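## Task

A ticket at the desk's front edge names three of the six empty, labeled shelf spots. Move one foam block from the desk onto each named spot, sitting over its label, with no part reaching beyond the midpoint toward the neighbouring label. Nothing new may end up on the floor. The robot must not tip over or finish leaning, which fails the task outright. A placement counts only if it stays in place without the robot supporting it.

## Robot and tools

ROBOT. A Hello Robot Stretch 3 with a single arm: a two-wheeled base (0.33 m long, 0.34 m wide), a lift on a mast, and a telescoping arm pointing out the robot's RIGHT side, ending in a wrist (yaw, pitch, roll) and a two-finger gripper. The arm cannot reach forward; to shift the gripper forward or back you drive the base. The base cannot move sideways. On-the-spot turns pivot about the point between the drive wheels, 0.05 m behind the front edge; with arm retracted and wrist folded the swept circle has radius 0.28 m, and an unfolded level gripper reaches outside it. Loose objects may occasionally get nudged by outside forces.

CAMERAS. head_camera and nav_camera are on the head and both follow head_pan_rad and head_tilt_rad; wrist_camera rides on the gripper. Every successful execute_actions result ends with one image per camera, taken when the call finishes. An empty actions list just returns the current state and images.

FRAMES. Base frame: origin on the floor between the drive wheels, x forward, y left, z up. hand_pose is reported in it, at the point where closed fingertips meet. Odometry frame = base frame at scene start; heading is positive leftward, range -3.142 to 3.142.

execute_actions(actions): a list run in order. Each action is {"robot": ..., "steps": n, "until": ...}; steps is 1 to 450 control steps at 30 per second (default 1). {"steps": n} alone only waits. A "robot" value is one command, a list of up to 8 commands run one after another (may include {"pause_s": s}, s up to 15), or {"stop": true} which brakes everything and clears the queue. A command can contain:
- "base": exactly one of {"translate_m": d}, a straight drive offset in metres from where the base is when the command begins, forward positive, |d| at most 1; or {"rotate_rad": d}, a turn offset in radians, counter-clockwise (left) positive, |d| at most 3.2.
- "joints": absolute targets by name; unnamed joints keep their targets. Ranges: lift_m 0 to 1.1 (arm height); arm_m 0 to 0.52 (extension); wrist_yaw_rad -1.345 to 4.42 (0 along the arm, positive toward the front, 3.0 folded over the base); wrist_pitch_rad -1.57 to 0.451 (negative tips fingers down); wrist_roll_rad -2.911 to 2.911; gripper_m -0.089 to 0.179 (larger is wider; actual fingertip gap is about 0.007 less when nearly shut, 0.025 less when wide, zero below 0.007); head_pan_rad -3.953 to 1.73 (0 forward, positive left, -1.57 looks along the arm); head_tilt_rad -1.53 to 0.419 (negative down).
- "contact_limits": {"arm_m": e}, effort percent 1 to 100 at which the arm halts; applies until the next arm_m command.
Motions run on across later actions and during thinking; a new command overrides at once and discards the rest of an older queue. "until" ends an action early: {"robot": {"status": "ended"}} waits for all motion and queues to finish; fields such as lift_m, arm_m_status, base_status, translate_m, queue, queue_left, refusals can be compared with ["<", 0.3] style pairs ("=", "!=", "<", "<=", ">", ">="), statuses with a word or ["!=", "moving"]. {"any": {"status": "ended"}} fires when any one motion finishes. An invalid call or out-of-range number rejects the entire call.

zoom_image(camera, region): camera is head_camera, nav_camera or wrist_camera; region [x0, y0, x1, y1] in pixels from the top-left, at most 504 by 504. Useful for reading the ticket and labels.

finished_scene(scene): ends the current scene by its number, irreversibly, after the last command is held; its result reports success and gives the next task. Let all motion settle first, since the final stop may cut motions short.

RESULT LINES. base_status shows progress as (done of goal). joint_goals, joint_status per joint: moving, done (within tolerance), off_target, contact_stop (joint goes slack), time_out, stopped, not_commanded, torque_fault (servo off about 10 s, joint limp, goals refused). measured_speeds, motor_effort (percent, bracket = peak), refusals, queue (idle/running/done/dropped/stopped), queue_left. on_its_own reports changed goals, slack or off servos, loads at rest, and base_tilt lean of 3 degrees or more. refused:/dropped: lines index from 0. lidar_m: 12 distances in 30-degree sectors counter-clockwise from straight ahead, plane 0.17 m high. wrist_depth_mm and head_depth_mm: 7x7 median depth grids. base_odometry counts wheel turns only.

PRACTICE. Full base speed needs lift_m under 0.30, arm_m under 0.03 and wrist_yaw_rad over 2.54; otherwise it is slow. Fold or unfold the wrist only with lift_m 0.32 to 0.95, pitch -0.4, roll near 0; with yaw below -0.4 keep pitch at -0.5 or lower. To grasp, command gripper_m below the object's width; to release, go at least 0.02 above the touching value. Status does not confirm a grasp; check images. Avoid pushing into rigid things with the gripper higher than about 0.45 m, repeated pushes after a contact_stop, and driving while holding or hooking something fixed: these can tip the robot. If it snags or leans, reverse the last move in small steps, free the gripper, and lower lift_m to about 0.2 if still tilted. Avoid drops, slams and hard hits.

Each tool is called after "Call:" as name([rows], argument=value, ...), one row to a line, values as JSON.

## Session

Call:
execute_actions(actions=[])

Scene clock: 0.00 s.
robot.base_odometry: x=+0.000 y=+0.000 heading=+0.000 (m, m, rad; robot's odometry frame)
robot.turned_by_wheels: +0.000 (rad since the last result)
robot.turned_by_imu: +0.000 (rad since the last result)
robot.base_tilt: forward=-0.5 right=-0.3 (deg)
robot.lidar_m: 2.12 1.12 1.20 1.70 1.75 1.65 1.72 2.26 2.78 2.89 2.19 2.07
robot.head_depth_mm: 1923 1977 1961 1951 1942 1931 1955 / 1986 2075 2052 2035 2063 2054 2033 / 1987 2160 2175 2158 2153 2147 2137 / 2004 2258 2277 2265 2267 2250 2239 / 1983 2384 2402 2399 2370 2410 2342 / 1990 2525 2494 2463 2461 2462 2377 / 1992 2199 2226 2207 2131 1621 1631
robot.base_status: not_commanded
robot.joint_positions: lift_m=+0.438 arm_m=+0.001 wrist_yaw_rad=+3.094 wrist_pitch_rad=-0.527 wrist_roll_rad=+0.014 gripper_m=+0.037 head_pan_rad=-0.020 head_tilt_rad=-0.007
robot.joint_goals: lift_m=+0.438 arm_m=+0.001 wrist_yaw_rad=+3.094 wrist_pitch_rad=-0.527 wrist_roll_rad=+0.014 gripper_m=+0.037 head_pan_rad=-0.020 head_tilt_rad=-0.007
robot.joint_status: lift_m=not_commanded arm_m=not_commanded wrist_yaw_rad=not_commanded wrist_pitch_rad=not_commanded wrist_roll_rad=not_commanded gripper_m=not_commanded head_pan_rad=not_commanded head_tilt_rad=not_commanded
robot.measured_speeds: translate_m=+0.000 rotate_rad=+0.000 lift_m=+0.000 arm_m=+0.000 wrist_yaw_rad=+0.000 wrist_pitch_rad=+0.000 wrist_roll_rad=+0.000 head_pan_rad=+0.000 head_tilt_rad=+0.000
robot: refusals=0 queue=idle queue_left=0
robot.motor_effort: left_wheel=+0 right_wheel=+0 lift_m=+33 arm_m=+0 wrist_yaw_rad=+1 wrist_pitch_rad=+7 wrist_roll_rad=+0 gripper_m=-1 head_pan_rad=+0 head_tilt_rad=+2 (%)
robot.hand_pose: x=-0.0113 y=+0.0628 z=+0.4266 quat_wxyz=(+0.202, +0.691, +0.167, +0.673) (m; robot's base frame)
robot.wrist_depth_mm: - - - - - - - / - - - - - - - / - - - - - - - / 821 823 871 875 892 890 917 / 710 725 - 740 737 751 767 / 628 625 - 629 660 657 651 / 545 541 - 573 549 562 564
pictures: head_camera (sideways: a quarter turn clockwise sets it upright), nav_camera (sideways: a quarter turn counterclockwise sets it upright), wrist_camera
Images, in order (width x height): head_camera 896x504, nav_camera 672x504, wrist_camera 644x364.

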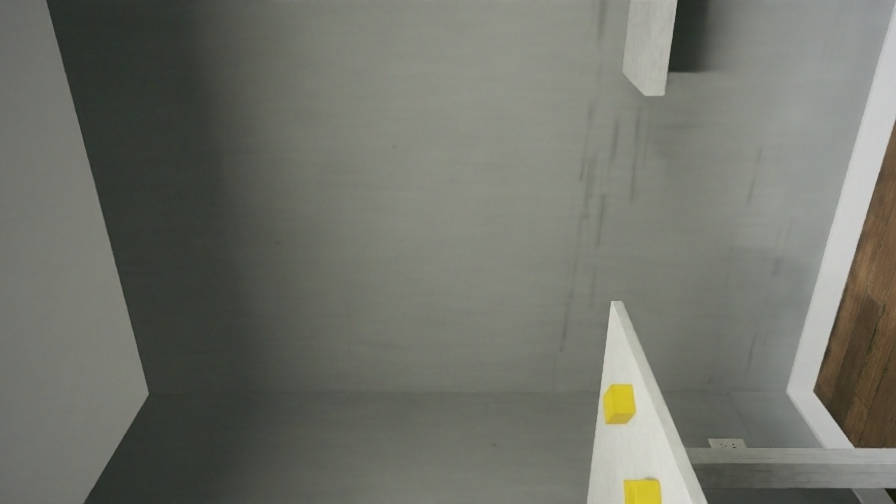

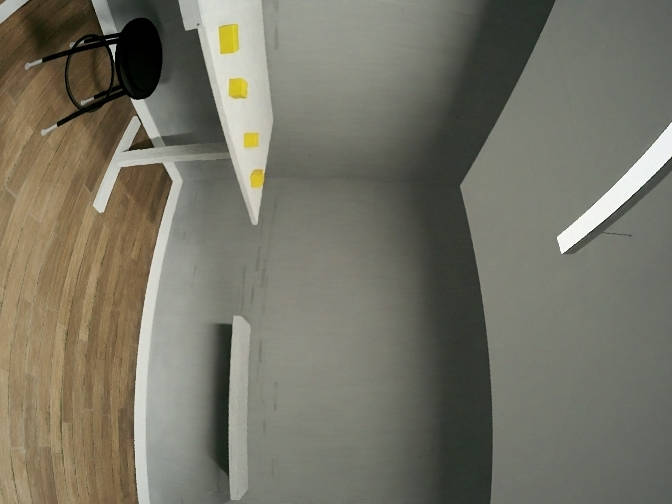

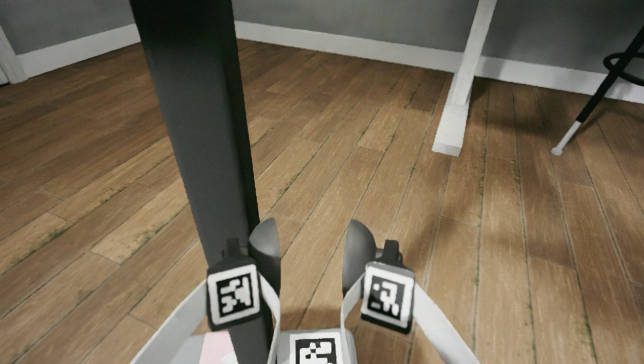

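Call:
execute_actions([
  {"robot":{"joints":{"head_pan_rad":0.95,"head_tilt_rad":-0.5,"lift_m":0.29,"wrist_pitch_rad":-0.42}},"steps":100,"until":{"robot":{"head_pan_rad_status":"done"}}},
])

Call:
execute_actions([
  {"robot":{"joints":{"head_pan_rad":-2.04,"head_tilt_rad":-0.3}},"steps":100,"until":{"robot":{"status":"ended"}}},
])

Scene clock: 12.10 s.
robot.base_odometry: x=+0.000 y=+0.000 heading=+0.000 (m, m, rad; robot's odometry frame)
robot.turned_by_wheels: +0.000 (rad since the last result)
robot.turned_by_imu: +0.001 (rad since the last result)
robot.base_tilt: forward=-0.4 right=-0.3 (deg)
robot.lidar_m: 2.12 1.12 1.20 1.70 1.76 1.65 1.72 2.25 2.79 2.88 2.19 2.07
robot.head_depth_mm: 1472 1601 985 1860 1849 1584 1351 / 1457 1577 1142 1463 1827 1581 1345 / 1446 1546 1137 927 1978 1634 1347 / 1429 1546 1146 1808 1965 1633 1352 / 1391 1507 1153 1321 1897 1575 1354 / 1393 1493 1255 1744 1915 1640 1356 / 1367 1479 1595 1753 1890 1647 1357
robot.base_status: not_commanded
robot.joint_positions: lift_m=+0.350 arm_m=+0.001 wrist_yaw_rad=+3.094 wrist_pitch_rad=-0.442 wrist_roll_rad=+0.014 gripper_m=+0.037 head_pan_rad=+0.943 head_tilt_rad=-0.493
robot.joint_goals: lift_m=+0.290 arm_m=+0.001 wrist_yaw_rad=+3.094 wrist_pitch_rad=-0.420 wrist_roll_rad=+0.014 gripper_m=+0.037 head_pan_rad=+0.950 head_tilt_rad=-0.500
robot.joint_status: lift_m=moving arm_m=not_commanded wrist_yaw_rad=not_commanded wrist_pitch_rad=moving wrist_roll_rad=not_commanded gripper_m=not_commanded head_pan_rad=done head_tilt_rad=done
robot.measured_speeds: translate_m=+0.000 rotate_rad=+0.000 lift_m=-0.110 arm_m=+0.000 wrist_yaw_rad=+0.000 wrist_pitch_rad=+0.000 wrist_roll_rad=+0.000 head_pan_rad=+0.000 head_tilt_rad=+0.000
robot: refusals=0 queue=running queue_left=0
robot.motor_effort: left_wheel=+0(0) right_wheel=+0(1) lift_m=+28(34) arm_m=-1(0) wrist_yaw_rad=+1(1) wrist_pitch_rad=+10(11) wrist_roll_rad=+0(0) gripper_m=+0(1) head_pan_rad=+5(62) head_tilt_rad=-4(31) (%)
robot.hand_pose: x=-0.0107 y=+0.0747 z=+0.3570 quat_wxyz=(+0.173, +0.698, +0.138, +0.681) (m; robot's base frame)
robot.wrist_depth_mm: - - - - - - - / - - - - - - - / - - - - - - - / 813 829 810 856 868 864 872 / 657 685 - 702 706 689 704 / 565 567 - 571 599 597 604 / 488 498 - - 484 508 505
pictures: head_camera (sideways: a quarter turn clockwise sets it upright), nav_camera (sideways: a quarter turn counterclockwise sets it upright), wrist_camera
Images, in order (width x height): head_camera 896x504, nav_camera 672x504, wrist_camera 644x364.

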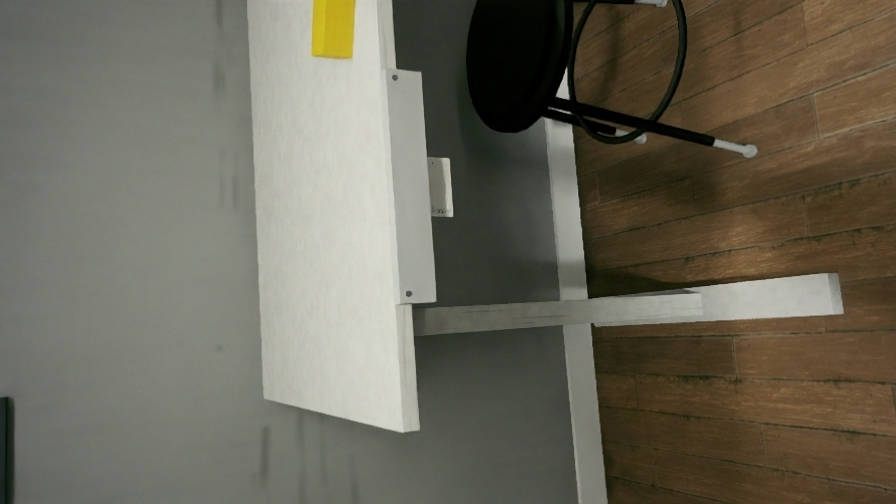

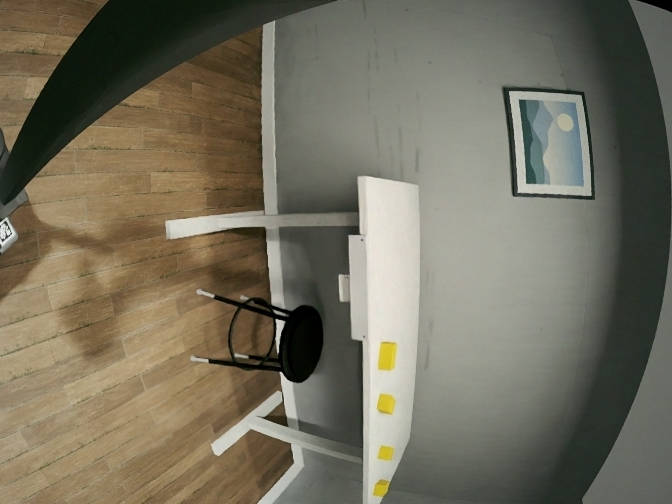

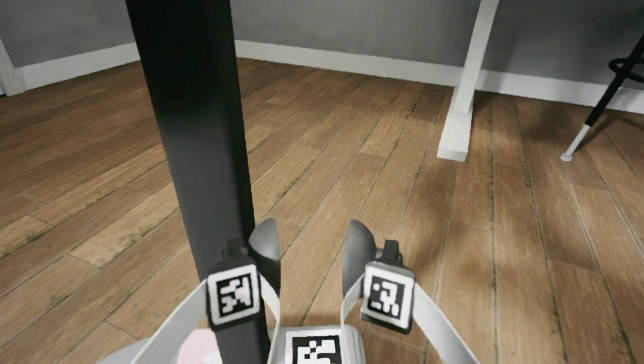

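Scene clock: 14.00 s.
robot.base_odometry: x=+0.000 y=+0.000 heading=+0.000 (m, m, rad; robot's odometry frame)
robot.turned_by_wheels: +0.000 (rad since the last result)
robot.turned_by_imu: +0.000 (rad since the last result)
robot.base_tilt: forward=-0.4 right=-0.3 (deg)
robot.lidar_m: 2.11 1.12 1.20 1.69 1.76 1.66 1.72 2.25 2.79 2.89 2.19 2.07
robot.head_depth_mm: 2636 2750 2908 3049 2711 1980 1573 / 2671 2783 2912 3113 2700 1988 1581 / 2649 2787 2923 3116 2740 2011 1581 / 2711 2822 3009 3083 2714 1976 1580 / 2715 2845 3001 3170 2752 2003 1581 / 2688 2870 2979 3139 2735 2019 1584 / 2731 2858 2974 3145 2799 2011 1592
robot.base_status: not_commanded
robot.joint_positions: lift_m=+0.290 arm_m=+0.001 wrist_yaw_rad=+3.094 wrist_pitch_rad=-0.441 wrist_roll_rad=+0.014 gripper_m=+0.037 head_pan_rad=-2.033 head_tilt_rad=-0.310
robot.joint_goals: lift_m=+0.290 arm_m=+0.001 wrist_yaw_rad=+3.094 wrist_pitch_rad=-0.420 wrist_roll_rad=+0.014 gripper_m=+0.037 head_pan_rad=-2.040 head_tilt_rad=-0.300
robot.joint_status: lift_m=done arm_m=not_commanded wrist_yaw_rad=not_commanded wrist_pitch_rad=done wrist_roll_rad=not_commanded gripper_m=not_commanded head_pan_rad=done head_tilt_rad=done
robot.measured_speeds: translate_m=+0.000 rotate_rad=+0.000 lift_m=+0.000 arm_m=+0.000 wrist_yaw_rad=+0.000 wrist_pitch_rad=+0.000 wrist_roll_rad=+0.000 head_pan_rad=+0.000 head_tilt_rad=+0.000
robot: refusals=0 queue=done queue_left=0
robot.motor_effort: left_wheel=+0(0) right_wheel=+0(1) lift_m=+28(28) arm_m=-1(1) wrist_yaw_rad=+1(0) wrist_pitch_rad=+11(14) wrist_roll_rad=+0(0) gripper_m=+0(1) head_pan_rad=-5(61) head_tilt_rad=+5(22) (%)
robot.hand_pose: x=-0.0107 y=+0.0748 z=+0.2976 quat_wxyz=(+0.172, +0.698, +0.137, +0.681) (m; robot's base frame)
robot.wrist_depth_mm: - - - - - - - / - - - - - - - / 921 954 953 976 - - - / 728 727 750 739 769 768 767 / 582 585 - 611 627 621 615 / 486 519 - 523 518 516 512 / 435 - - - 429 436 443
pictures: head_camera (sideways: a quarter turn clockwise sets it upright), nav_camera (sideways: a quarter turn counterclockwise sets it upright), wrist_camera
Images, in order (width x height): head_camera 896x504, nav_camera 672x504, wrist_camera 644x364.

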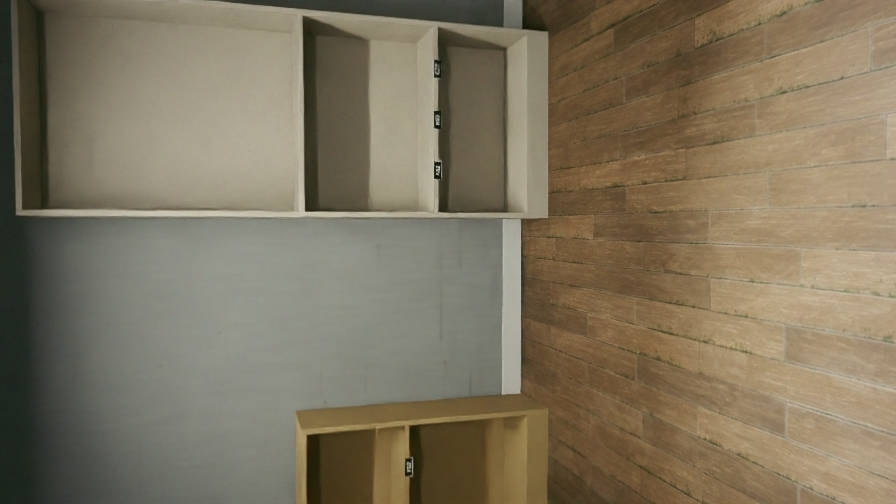

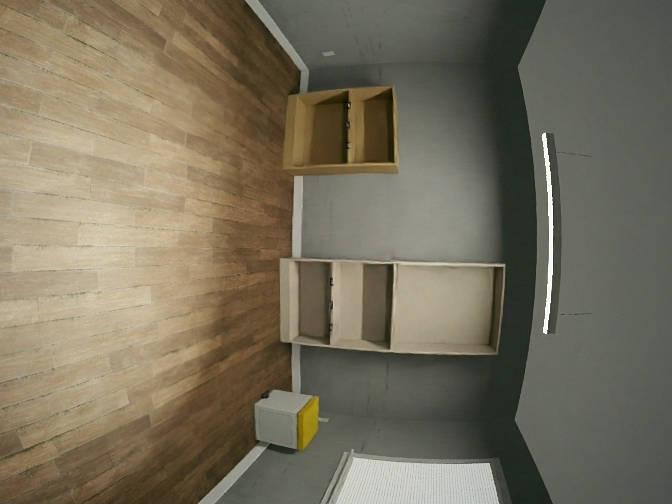

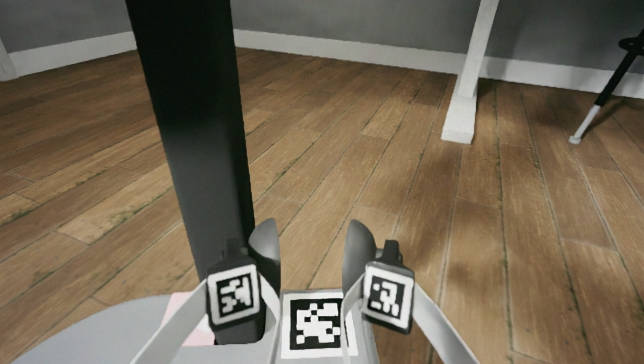

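Call:
zoom_image(camera="head_camera", region=[410, 50, 470, 190])

Region (410, 50, 470, 190) of head_camera's 896x504 image, scaled by 3.600, with more detail than that image has; it fills the left 216 columns of this view, and the rest is white.

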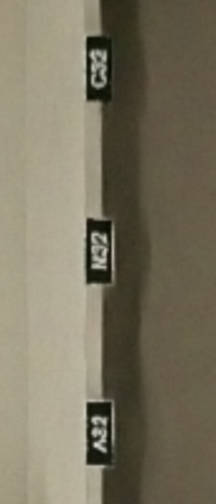

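Call:
execute_actions([
  {"robot":[{"base":{"rotate_rad":0.7},"joints":{"head_pan_rad":-1.9,"head_tilt_rad":-0.55}},{"base":{"translate_m":0.295}}],"steps":450,"until":{"robot":{"status":"ended"}}},
  {"robot":{"base":{"rotate_rad":1.95}},"steps":450,"until":{"robot":{"rotate_rad":[">",1.8]}}},
  {"robot":{"joints":{"lift_m":0.68}},"steps":450,"until":{"robot":{"lift_m":[">",0.32]}}},
  {"robot":{"joints":{"wrist_yaw_rad":0.05}},"steps":450,"until":{"robot":{"wrist_yaw_rad":["<",1.0]}}},
  {"robot":{"joints":{"wrist_pitch_rad":0.0,"arm_m":0.14}},"steps":450,"until":{"robot":{"status":"ended"}}},
])

Scene clock: 46.50 s.
robot.base_odometry: x=+0.226 y=+0.190 heading=+2.650 (m, m, rad; robot's odometry frame)
robot.turned_by_wheels: +2.650 (rad since the last result)
robot.turned_by_imu: +2.624 (rad since the last result)
robot.base_tilt: forward=-0.5 right=-0.4 (deg)
robot.lidar_m: 1.78 1.81 2.45 3.04 2.88 2.05 1.95 1.46 0.82 0.93 1.43 1.89
robot.head_depth_mm: 1380 1483 912 1888 1884 1547 1292 / 1342 1437 971 1778 1127 1471 1298 / 1292 1390 976 774 1134 1563 1374 / 1258 1351 985 682 1205 1465 - / 1215 1316 986 678 1748 1559 - / 1178 1272 988 681 1693 1577 1254 / 1137 1234 993 681 1124 1254 1283
robot.base_status: done (rotate_rad +1.9499 of +1.9500)
robot.joint_positions: lift_m=+0.680 arm_m=+0.140 wrist_yaw_rad=+0.052 wrist_pitch_rad=-0.024 wrist_roll_rad=+0.014 gripper_m=+0.037 head_pan_rad=-1.907 head_tilt_rad=-0.544
robot.joint_goals: lift_m=+0.680 arm_m=+0.140 wrist_yaw_rad=+0.050 wrist_pitch_rad=+0.000 wrist_roll_rad=+0.014 gripper_m=+0.037 head_pan_rad=-1.900 head_tilt_rad=-0.550
robot.joint_status: lift_m=done arm_m=done wrist_yaw_rad=done wrist_pitch_rad=done wrist_roll_rad=not_commanded gripper_m=not_commanded head_pan_rad=done head_tilt_rad=done
robot.measured_speeds: translate_m=+0.000 rotate_rad=+0.000 lift_m=+0.000 arm_m=+0.000 wrist_yaw_rad=+0.000 wrist_pitch_rad=+0.000 wrist_roll_rad=+0.000 head_pan_rad=+0.000 head_tilt_rad=+0.000
robot: refusals=0 queue=done queue_left=0
robot.motor_effort: left_wheel=-1(7) right_wheel=+2(8) lift_m=+36(38) arm_m=+3(4) wrist_yaw_rad=-3(3) wrist_pitch_rad=+12(13) wrist_roll_rad=+0(0) gripper_m=+1(0) head_pan_rad=+4(24) head_tilt_rad=-3(22) (%)
robot.hand_pose: x=-0.0081 y=-0.5398 z=+0.7883 quat_wxyz=(+0.702, +0.027, -0.711, +0.010) (m; robot's base frame)
robot.wrist_depth_mm: 261 216 175 176 177 179 178 / 959 946 522 435 192 472 454 / 968 970 - 975 - - - / - - - - - - - / - - - - - - - / - - - - - 630 661 / - - - - - 490 464
pictures: head_camera (sideways: a quarter turn clockwise sets it upright), nav_camera (sideways: a quarter turn counterclockwise sets it upright), wrist_camera
Images, in order (width x height): head_camera 896x504, nav_camera 672x504, wrist_camera 644x364.

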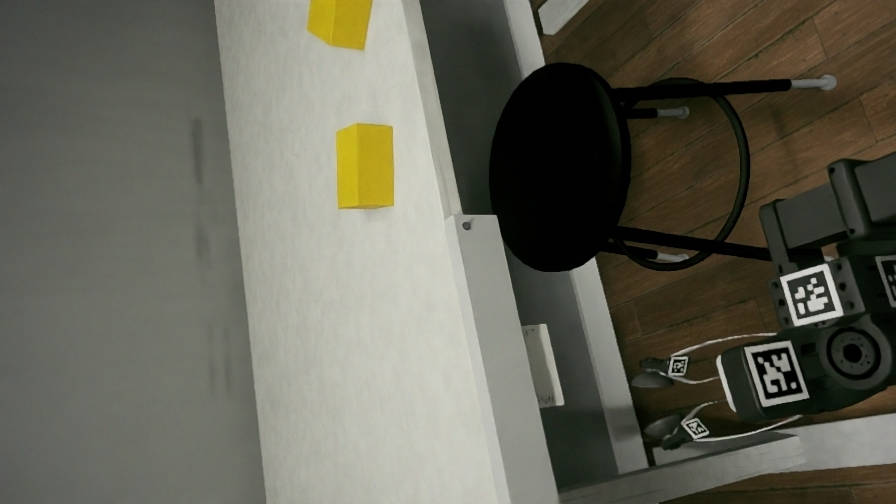

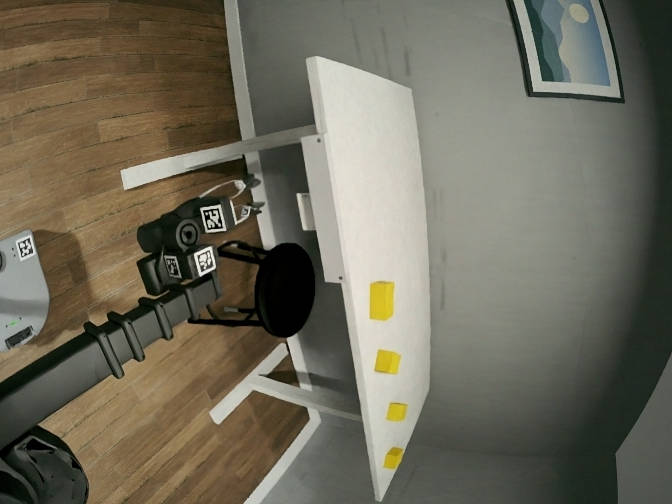

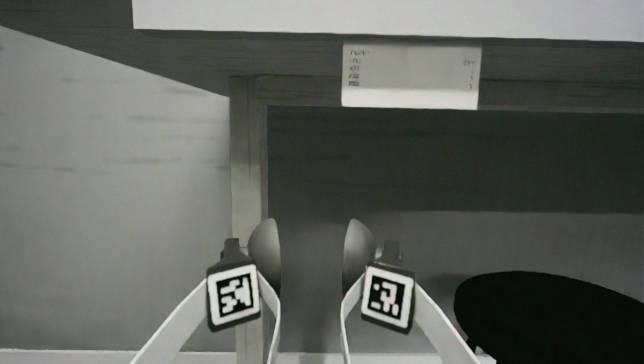

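Call:
execute_actions([
  {"robot":{"base":{"translate_m":-0.02},"joints":{"arm_m":0.265,"lift_m":0.696,"head_pan_rad":-2.2}},"steps":450,"until":{"robot":{"status":"ended"}}},
])

Scene clock: 54.57 s.
robot.base_odometry: x=+0.243 y=+0.181 heading=+2.650 (m, m, rad; robot's odometry frame)
robot.turned_by_wheels: +0.000 (rad since the last result)
robot.turned_by_imu: +0.001 (rad since the last result)
robot.base_tilt: forward=-0.5 right=-0.4 (deg)
robot.lidar_m: 1.80 1.83 2.48 3.03 2.86 2.03 1.93 1.45 0.82 0.82 1.43 1.90
robot.head_depth_mm: 1811 1966 1115 2396 1906 1539 1301 / 1704 1787 1006 1703 1803 1563 1310 / 1568 1626 978 2119 1917 1558 1314 / 1464 1561 925 1924 1742 1472 1303 / 1361 1440 985 1270 1095 1562 1381 / 1298 1375 990 746 1105 1581 1256 / 1224 1317 992 682 1635 - 1266
robot.base_status: done (translate_m -0.0200 of -0.0200)
robot.joint_positions: lift_m=+0.696 arm_m=+0.265 wrist_yaw_rad=+0.052 wrist_pitch_rad=-0.024 wrist_roll_rad=+0.014 gripper_m=+0.037 head_pan_rad=-2.193 head_tilt_rad=-0.544
robot.joint_goals: lift_m=+0.696 arm_m=+0.265 wrist_yaw_rad=+0.050 wrist_pitch_rad=+0.000 wrist_roll_rad=+0.014 gripper_m=+0.037 head_pan_rad=-2.200 head_tilt_rad=-0.550
robot.joint_status: lift_m=done arm_m=done wrist_yaw_rad=done wrist_pitch_rad=done wrist_roll_rad=not_commanded gripper_m=not_commanded head_pan_rad=done head_tilt_rad=done
robot.measured_speeds: translate_m=+0.000 rotate_rad=+0.000 lift_m=+0.000 arm_m=+0.000 wrist_yaw_rad=+0.000 wrist_pitch_rad=+0.000 wrist_roll_rad=+0.000 head_pan_rad=+0.000 head_tilt_rad=+0.000
robot: refusals=0 queue=done queue_left=0
robot.motor_effort: left_wheel=-1(5) right_wheel=+1(2) lift_m=+37(37) arm_m=+3(2) wrist_yaw_rad=-2(2) wrist_pitch_rad=+12(12) wrist_roll_rad=+0(0) gripper_m=-1(0) head_pan_rad=-5(34) head_tilt_rad=-3(3) (%)
robot.hand_pose: x=-0.0082 y=-0.6648 z=+0.8044 quat_wxyz=(+0.702, +0.027, -0.711, +0.009) (m; robot's base frame)
robot.wrist_depth_mm: 209 206 202 69 69 69 70 / 817 439 377 70 71 71 71 / 859 881 422 73 73 73 74 / 855 870 452 894 907 877 916 / 890 894 442 916 907 907 946 / 904 918 - 931 931 961 911 / 948 954 935 934 968 518 489
pictures: head_camera (sideways: a quarter turn clockwise sets it upright), nav_camera (sideways: a quarter turn counterclockwise sets it upright), wrist_camera
Images, in order (width x height): head_camera 896x504, nav_camera 672x504, wrist_camera 644x364.

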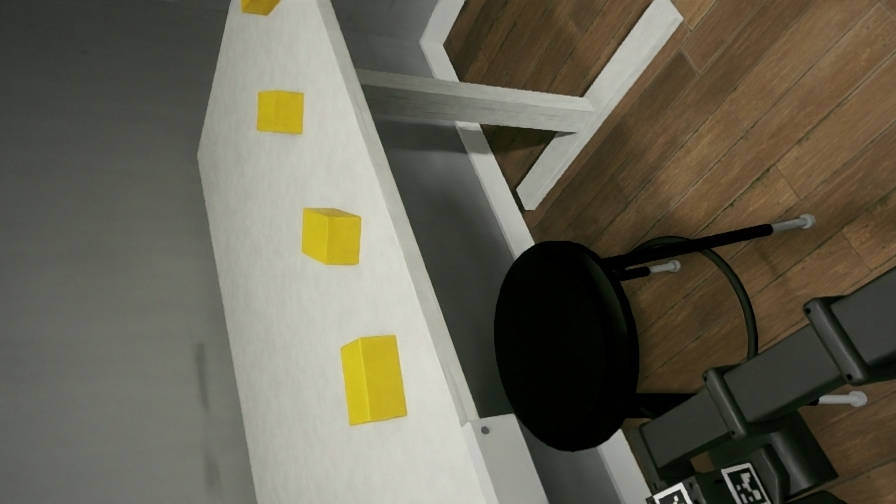

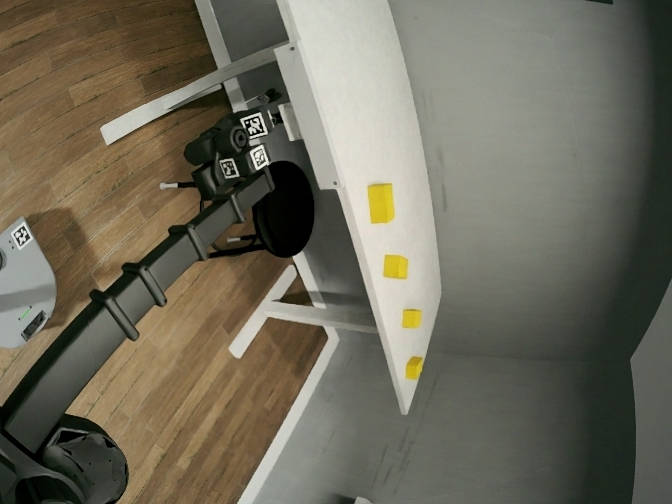

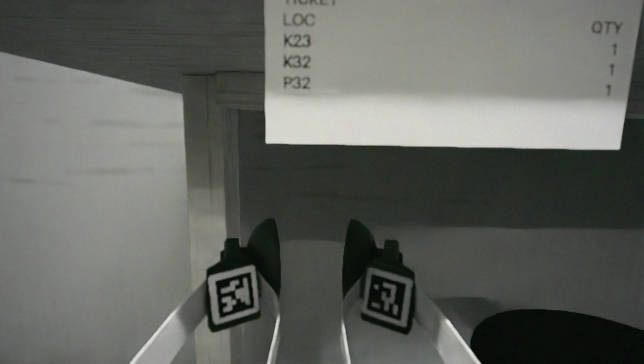

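Call:
execute_actions([
  {"robot":{"joints":{"arm_m":0.1,"head_pan_rad":-1.9}},"steps":450,"until":{"robot":{"arm_m":["<",0.16]}}},
  {"robot":{"base":{"translate_m":-0.313},"joints":{"wrist_pitch_rad":-0.5}},"steps":100,"until":{"robot":{"arm_m":["<",0.12]}}},
  {"robot":{"joints":{"lift_m":1.07,"gripper_m":0.14}},"steps":450,"until":{"robot":{"wrist_pitch_rad":["<",-0.49]}}},
  {"robot":{"joints":{"wrist_yaw_rad":-0.73}},"steps":450,"until":{"robot":{"lift_m":[">",1.0]}}},
  {"robot":{"joints":{"arm_m":0.43}},"steps":450,"until":{"robot":{"status":"ended"}}},
])

Scene clock: 88.50 s.
robot.base_odometry: x=+0.519 y=+0.033 heading=+2.650 (m, m, rad; robot's odometry frame)
robot.turned_by_wheels: +0.000 (rad since the last result)
robot.turned_by_imu: +0.001 (rad since the last result)
robot.base_tilt: forward=-0.6 right=-0.3 (deg)
robot.lidar_m: 2.11 2.18 2.91 3.03 2.40 1.70 1.62 1.67 0.73 0.72 1.02 1.91
robot.head_depth_mm: - - 856 1346 1535 1504 1302 / - - 854 1812 1882 1550 1308 / 1269 - 922 781 1853 1546 1305 / 1227 1381 924 744 1780 1511 1283 / 1192 1327 926 742 1098 1476 1286 / 1171 - 930 712 1099 1438 1275 / 1126 - 931 674 1575 1527 1287
robot.base_status: done (translate_m -0.3130 of -0.3130)
robot.joint_positions: lift_m=+1.070 arm_m=+0.430 wrist_yaw_rad=-0.728 wrist_pitch_rad=-0.513 wrist_roll_rad=+0.014 gripper_m=+0.140 head_pan_rad=-1.907 head_tilt_rad=-0.544
robot.joint_goals: lift_m=+1.070 arm_m=+0.430 wrist_yaw_rad=-0.730 wrist_pitch_rad=-0.500 wrist_roll_rad=+0.014 gripper_m=+0.140 head_pan_rad=-1.900 head_tilt_rad=-0.550
robot.joint_status: lift_m=done arm_m=done wrist_yaw_rad=done wrist_pitch_rad=done wrist_roll_rad=not_commanded gripper_m=done head_pan_rad=done head_tilt_rad=done
robot.measured_speeds: translate_m=+0.000 rotate_rad=+0.000 lift_m=+0.000 arm_m=+0.000 wrist_yaw_rad=+0.000 wrist_pitch_rad=+0.000 wrist_roll_rad=+0.000 head_pan_rad=+0.000 head_tilt_rad=+0.000
robot: refusals=0 queue=done queue_left=0
robot.motor_effort: left_wheel=+0(4) right_wheel=+1(2) lift_m=+37(40) arm_m=+3(4) wrist_yaw_rad=-2(4) wrist_pitch_rad=+7(12) wrist_roll_rad=+0(0) gripper_m=-1(85) head_pan_rad=+5(33) head_tilt_rad=-3(3) (%)
robot.hand_pose: x=-0.1621 y=-0.7323 z=+1.0617 quat_wxyz=(+0.570, -0.078, -0.707, -0.411) (m; robot's base frame)
robot.wrist_depth_mm: 560 674 769 881 - - - / 580 624 623 645 643 667 - / 453 469 479 489 463 490 475 / 371 371 377 384 390 382 412 / 309 322 315 318 324 334 353 / 269 - 269 227 269 - - / 227 231 238 199 233 236 -
pictures: head_camera (sideways: a quarter turn clockwise sets it upright), nav_camera (sideways: a quarter turn counterclockwise sets it upright), wrist_camera
Images, in order (width x height): head_camera 896x504, nav_camera 672x504, wrist_camera 644x364.

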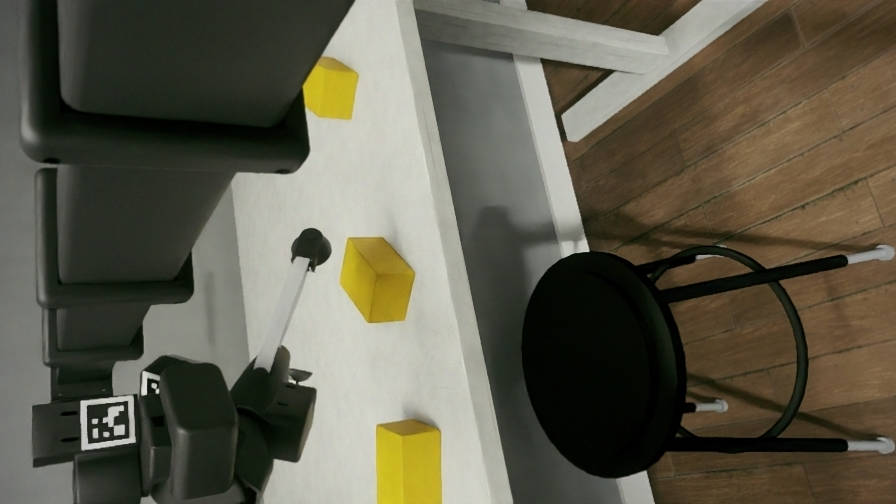

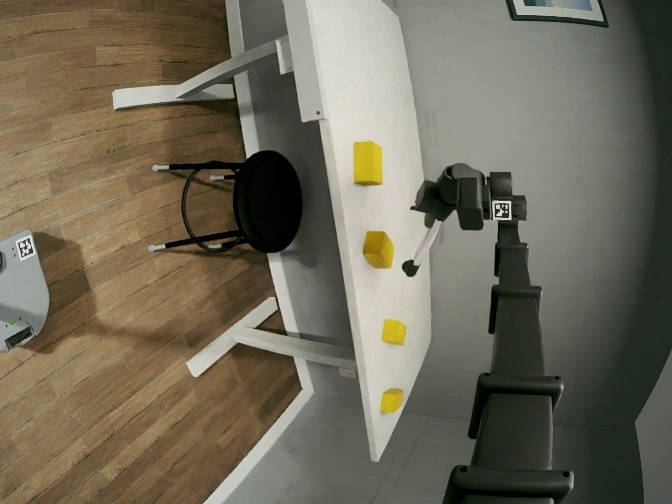

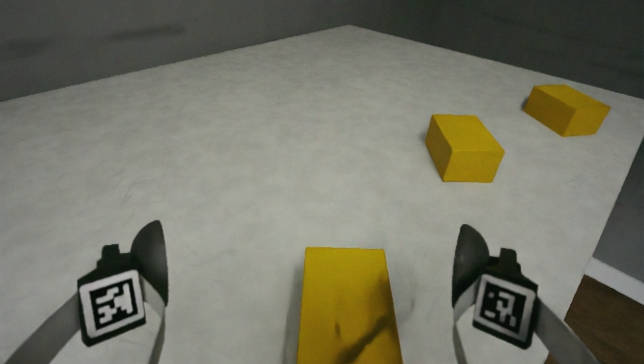

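Call:
execute_actions([
  {"robot":{"base":{"translate_m":-0.031},"joints":{"arm_m":0.426}},"steps":15},
  {"robot":{"joints":{"lift_m":0.988,"gripper_m":0.12}},"steps":450,"until":{"robot":{"status":"ended"}}},
])

Scene clock: 97.03 s.
robot.base_odometry: x=+0.546 y=+0.018 heading=+2.650 (m, m, rad; robot's odometry frame)
robot.turned_by_wheels: +0.000 (rad since the last result)
robot.turned_by_imu: +0.001 (rad since the last result)
robot.base_tilt: forward=-0.4 right=-0.2 (deg)
robot.lidar_m: 2.14 2.23 2.95 3.03 2.36 1.67 1.59 1.63 1.22 0.71 1.03 1.92
robot.head_depth_mm: 1397 1501 965 - - - 1252 / 1361 1443 1040 - - 1551 1306 / 1303 1416 - - 1861 1549 1305 / 1264 1360 - 1222 1797 1524 1295 / 1225 1297 924 724 1095 1475 1280 / 1186 1260 - 710 1098 1452 1318 / 1156 1227 - 676 1128 1480 1290
robot.base_status: done (translate_m -0.0310 of -0.0310)
robot.joint_positions: lift_m=+0.988 arm_m=+0.426 wrist_yaw_rad=-0.728 wrist_pitch_rad=-0.514 wrist_roll_rad=+0.014 gripper_m=+0.120 head_pan_rad=-1.907 head_tilt_rad=-0.544
robot.joint_goals: lift_m=+0.988 arm_m=+0.426 wrist_yaw_rad=-0.730 wrist_pitch_rad=-0.500 wrist_roll_rad=+0.014 gripper_m=+0.120 head_pan_rad=-1.900 head_tilt_rad=-0.550
robot.joint_status: lift_m=done arm_m=done wrist_yaw_rad=done wrist_pitch_rad=done wrist_roll_rad=not_commanded gripper_m=done head_pan_rad=done head_tilt_rad=done
robot.measured_speeds: translate_m=+0.000 rotate_rad=+0.000 lift_m=+0.000 arm_m=+0.000 wrist_yaw_rad=+0.000 wrist_pitch_rad=+0.000 wrist_roll_rad=+0.000 head_pan_rad=+0.000 head_tilt_rad=+0.000
robot: refusals=0 queue=done queue_left=0
robot.motor_effort: left_wheel=-1(5) right_wheel=+1(4) lift_m=+28(38) arm_m=-2(5) wrist_yaw_rad=-2(3) wrist_pitch_rad=+7(7) wrist_roll_rad=+0(0) gripper_m=+0(76) head_pan_rad=+4(4) head_tilt_rad=-3(3) (%)
robot.hand_pose: x=-0.1621 y=-0.7290 z=+0.9800 quat_wxyz=(+0.570, -0.078, -0.707, -0.411) (m; robot's base frame)
robot.wrist_depth_mm: 552 616 633 647 659 - - / 397 409 418 425 400 387 422 / 305 305 313 314 323 316 334 / 244 246 252 178 254 259 264 / 202 211 201 149 213 214 223 / 174 - 132 128 176 185 196 / - 150 129 119 158 155 -
pictures: head_camera (sideways: a quarter turn clockwise sets it upright), nav_camera (sideways: a quarter turn counterclockwise sets it upright), wrist_camera
Images, in order (width x height): head_camera 896x504, nav_camera 672x504, wrist_camera 644x364.

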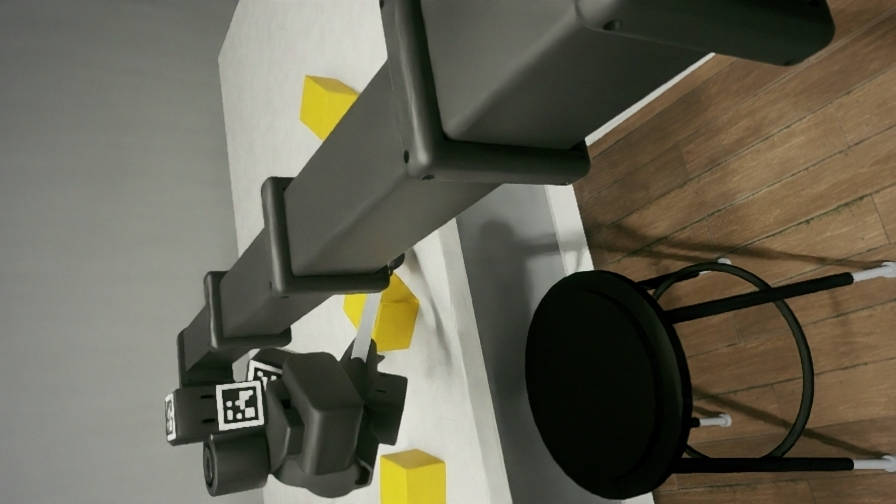

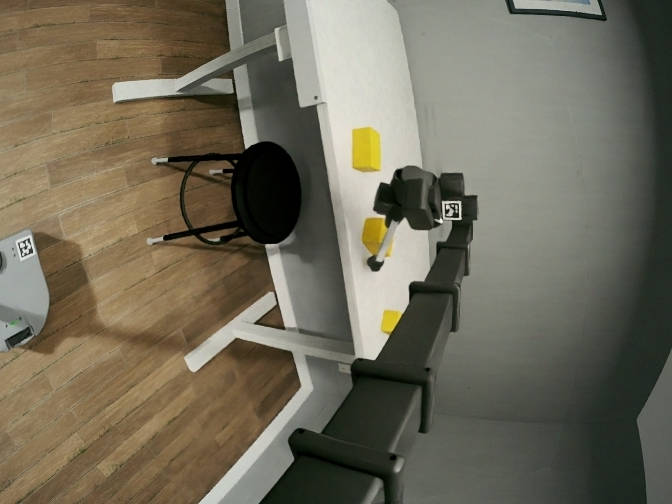

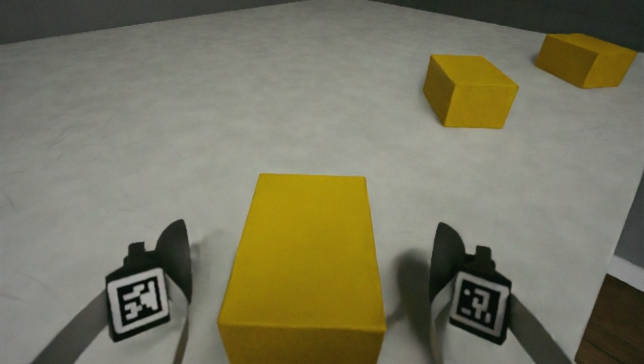

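Call:
execute_actions([
  {"robot":[{"joints":{"lift_m":0.984}},{"joints":{"gripper_m":0.028}},{"joints":{"lift_m":1.03}},{"joints":{"arm_m":0.0}}],"steps":450,"until":{"robot":{"arm_m":["<",0.1]}}},
  {"robot":{"base":{"rotate_rad":1.908},"joints":{"arm_m":0,"wrist_yaw_rad":0.3,"lift_m":0.29,"head_pan_rad":-0.1,"head_tilt_rad":-0.3}},"steps":450,"until":{"robot":{"lift_m":["<",0.9]}}},
  {"robot":{"joints":{"wrist_yaw_rad":2.62}},"steps":450,"until":{"robot":{"base_status":"done"}}},
  {"robot":{"base":{"translate_m":1.0}},"steps":450,"until":{"robot":{"status":"ended"}}},
])

Scene clock: 127.83 s.
robot.base_odometry: x=+0.393 y=-0.970 heading=-1.725 (m, m, rad; robot's odometry frame)
robot.turned_by_wheels: +1.908 (rad since the last result)
robot.turned_by_imu: +1.905 (rad since the last result)
robot.base_tilt: forward=-0.5 right=-0.3 (deg)
robot.lidar_m: 2.23 1.47 1.30 1.30 1.53 1.93 2.04 2.77 2.45 2.46 2.51 2.07
robot.head_depth_mm: 2006 2092 2189 2333 2419 1999 1570 / 2028 2128 2228 2315 2430 1984 1569 / 2093 2166 2274 2349 2465 2008 1578 / 2129 2224 2317 2423 2553 2015 1576 / 2174 2275 2372 2453 2482 1996 1578 / 2234 2323 2498 2601 2739 2010 1585 / 2235 2332 2413 2446 2493 2022 1585
robot.base_status: done (translate_m +1.0000 of +1.0000)
robot.joint_positions: lift_m=+0.290 arm_m=+0.002 wrist_yaw_rad=+2.617 wrist_pitch_rad=-0.518 wrist_roll_rad=+0.014 gripper_m=+0.029 head_pan_rad=-0.107 head_tilt_rad=-0.309
robot.joint_goals: lift_m=+0.290 arm_m=+0.000 wrist_yaw_rad=+2.620 wrist_pitch_rad=-0.500 wrist_roll_rad=+0.014 gripper_m=+0.028 head_pan_rad=-0.100 head_tilt_rad=-0.300
robot.joint_status: lift_m=done arm_m=done wrist_yaw_rad=done wrist_pitch_rad=done wrist_roll_rad=not_commanded gripper_m=done head_pan_rad=done head_tilt_rad=done
robot.measured_speeds: translate_m=+0.000 rotate_rad=+0.000 lift_m=+0.000 arm_m=+0.000 wrist_yaw_rad=+0.000 wrist_pitch_rad=+0.000 wrist_roll_rad=+0.000 head_pan_rad=+0.000 head_tilt_rad=+0.000
robot: refusals=0 queue=done queue_left=0
robot.motor_effort: left_wheel=-1(5) right_wheel=+2(6) lift_m=+29(38) arm_m=-4(4) wrist_yaw_rad=+2(3) wrist_pitch_rad=+9(9) wrist_roll_rad=+0(0) gripper_m=-18(95) head_pan_rad=+5(61) head_tilt_rad=+5(25) (%)
robot.hand_pose: x=+0.0842 y=+0.0357 z=+0.2811 quat_wxyz=(+0.352, +0.711, -0.005, +0.608) (m; robot's base frame)
robot.wrist_depth_mm: - - - - - - - / - - - - - - - / 808 771 815 826 827 832 879 / 632 660 660 182 660 684 667 / 539 540 160 147 548 551 555 / 476 471 123 123 124 475 485 / - - 118 119 396 410 414
pictures: head_camera (sideways: a quarter turn clockwise sets it upright), nav_camera (sideways: a quarter turn counterclockwise sets it upright), wrist_camera
Images, in order (width x height): head_camera 896x504, nav_camera 672x504, wrist_camera 644x364.

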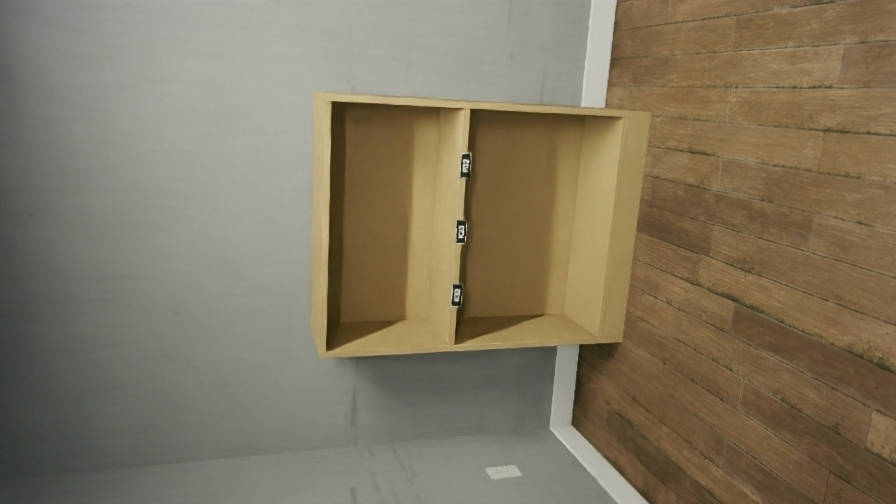

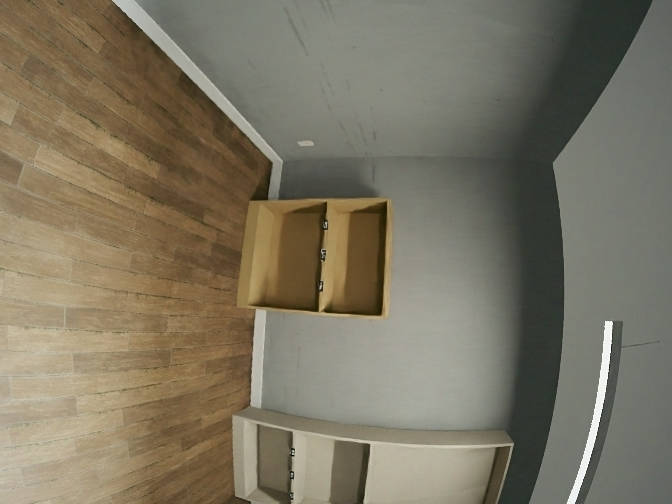

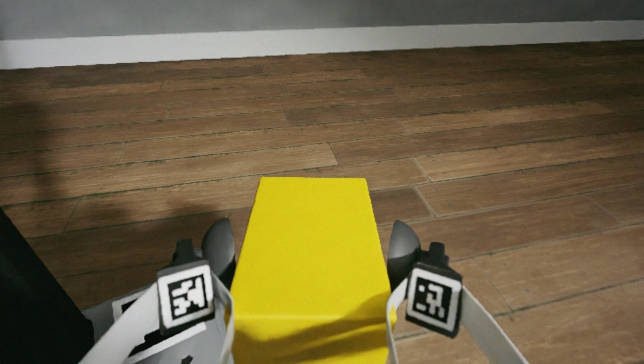

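Call:
execute_actions([
  {"robot":{"base":{"translate_m":1.0},"joints":{"head_pan_rad":-1.57,"head_tilt_rad":-0.85}},"steps":450,"until":{"robot":{"translate_m":[">",0.575]}}},
  {"robot":{"base":{"translate_m":1.0}},"steps":450,"until":{"robot":{"status":"ended"}}},
  {"robot":{"base":{"rotate_rad":1.235}},"steps":450,"until":{"robot":{"rotate_rad":[">",1.08]}}},
  {"robot":{"joints":{"lift_m":0.7,"wrist_yaw_rad":0.02}},"steps":450,"until":{"robot":{"status":"ended"}}},
])

Scene clock: 147.33 s.
robot.base_odometry: x=+0.149 y=-2.534 heading=-0.490 (m, m, rad; robot's odometry frame)
robot.turned_by_wheels: +1.235 (rad since the last result)
robot.turned_by_imu: +1.231 (rad since the last result)
robot.base_tilt: forward=-0.5 right=-0.3 (deg)
robot.lidar_m: 0.82 0.85 1.13 2.85 3.98 3.05 2.48 1.29 0.71 0.83 0.65 0.86
robot.head_depth_mm: 594 824 941 855 1306 1250 - / 597 825 942 875 1318 1246 - / 600 824 951 860 1319 - - / 604 831 948 881 1338 1237 1146 / 605 827 952 884 1332 1246 1150 / 607 828 954 865 1308 1247 1154 / 612 831 945 887 1067 1292 1151
robot.base_status: done (rotate_rad +1.2349 of +1.2350)
robot.joint_positions: lift_m=+0.700 arm_m=+0.002 wrist_yaw_rad=+0.023 wrist_pitch_rad=-0.518 wrist_roll_rad=+0.014 gripper_m=+0.029 head_pan_rad=-1.563 head_tilt_rad=-0.840
robot.joint_goals: lift_m=+0.700 arm_m=+0.000 wrist_yaw_rad=+0.020 wrist_pitch_rad=-0.500 wrist_roll_rad=+0.014 gripper_m=+0.028 head_pan_rad=-1.570 head_tilt_rad=-0.850
robot.joint_status: lift_m=done arm_m=done wrist_yaw_rad=done wrist_pitch_rad=done wrist_roll_rad=not_commanded gripper_m=done head_pan_rad=done head_tilt_rad=done
robot.measured_speeds: translate_m=+0.000 rotate_rad=+0.000 lift_m=+0.000 arm_m=+0.000 wrist_yaw_rad=+0.000 wrist_pitch_rad=+0.000 wrist_roll_rad=+0.000 head_pan_rad=+0.000 head_tilt_rad=+0.000
robot: refusals=0 queue=done queue_left=0
robot.motor_effort: left_wheel=-1(5) right_wheel=+1(6) lift_m=+37(39) arm_m=-3(4) wrist_yaw_rad=-3(5) wrist_pitch_rad=+9(9) wrist_roll_rad=+0(0) gripper_m=-19(18) head_pan_rad=-4(60) head_tilt_rad=-6(36) (%)
robot.hand_pose: x=-0.0167 y=-0.3573 z=+0.6908 quat_wxyz=(+0.681, +0.188, -0.686, -0.175) (m; robot's base frame)
robot.wrist_depth_mm: 438 532 540 529 531 546 456 / 422 456 456 472 486 489 441 / 357 360 369 371 378 375 395 / 458 667 705 183 739 683 462 / 491 685 159 147 812 672 527 / 867 623 123 123 125 676 963 / 790 690 125 119 695 724 823
pictures: head_camera (sideways: a quarter turn clockwise sets it upright), nav_camera (sideways: a quarter turn counterclockwise sets it upright), wrist_camera
Images, in order (width x height): head_camera 896x504, nav_camera 672x504, wrist_camera 644x364.

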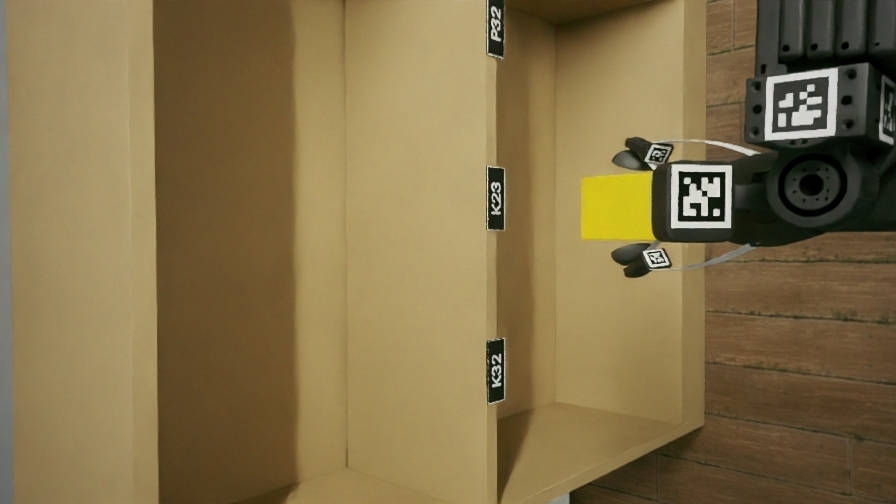

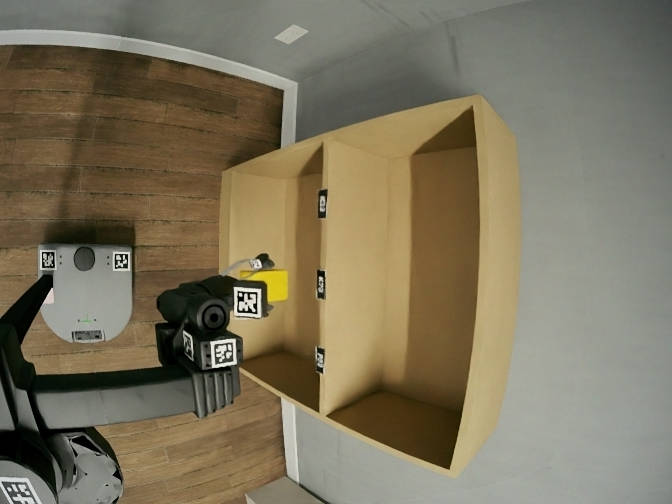

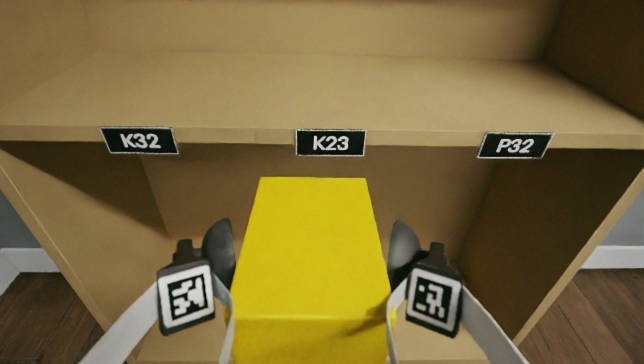

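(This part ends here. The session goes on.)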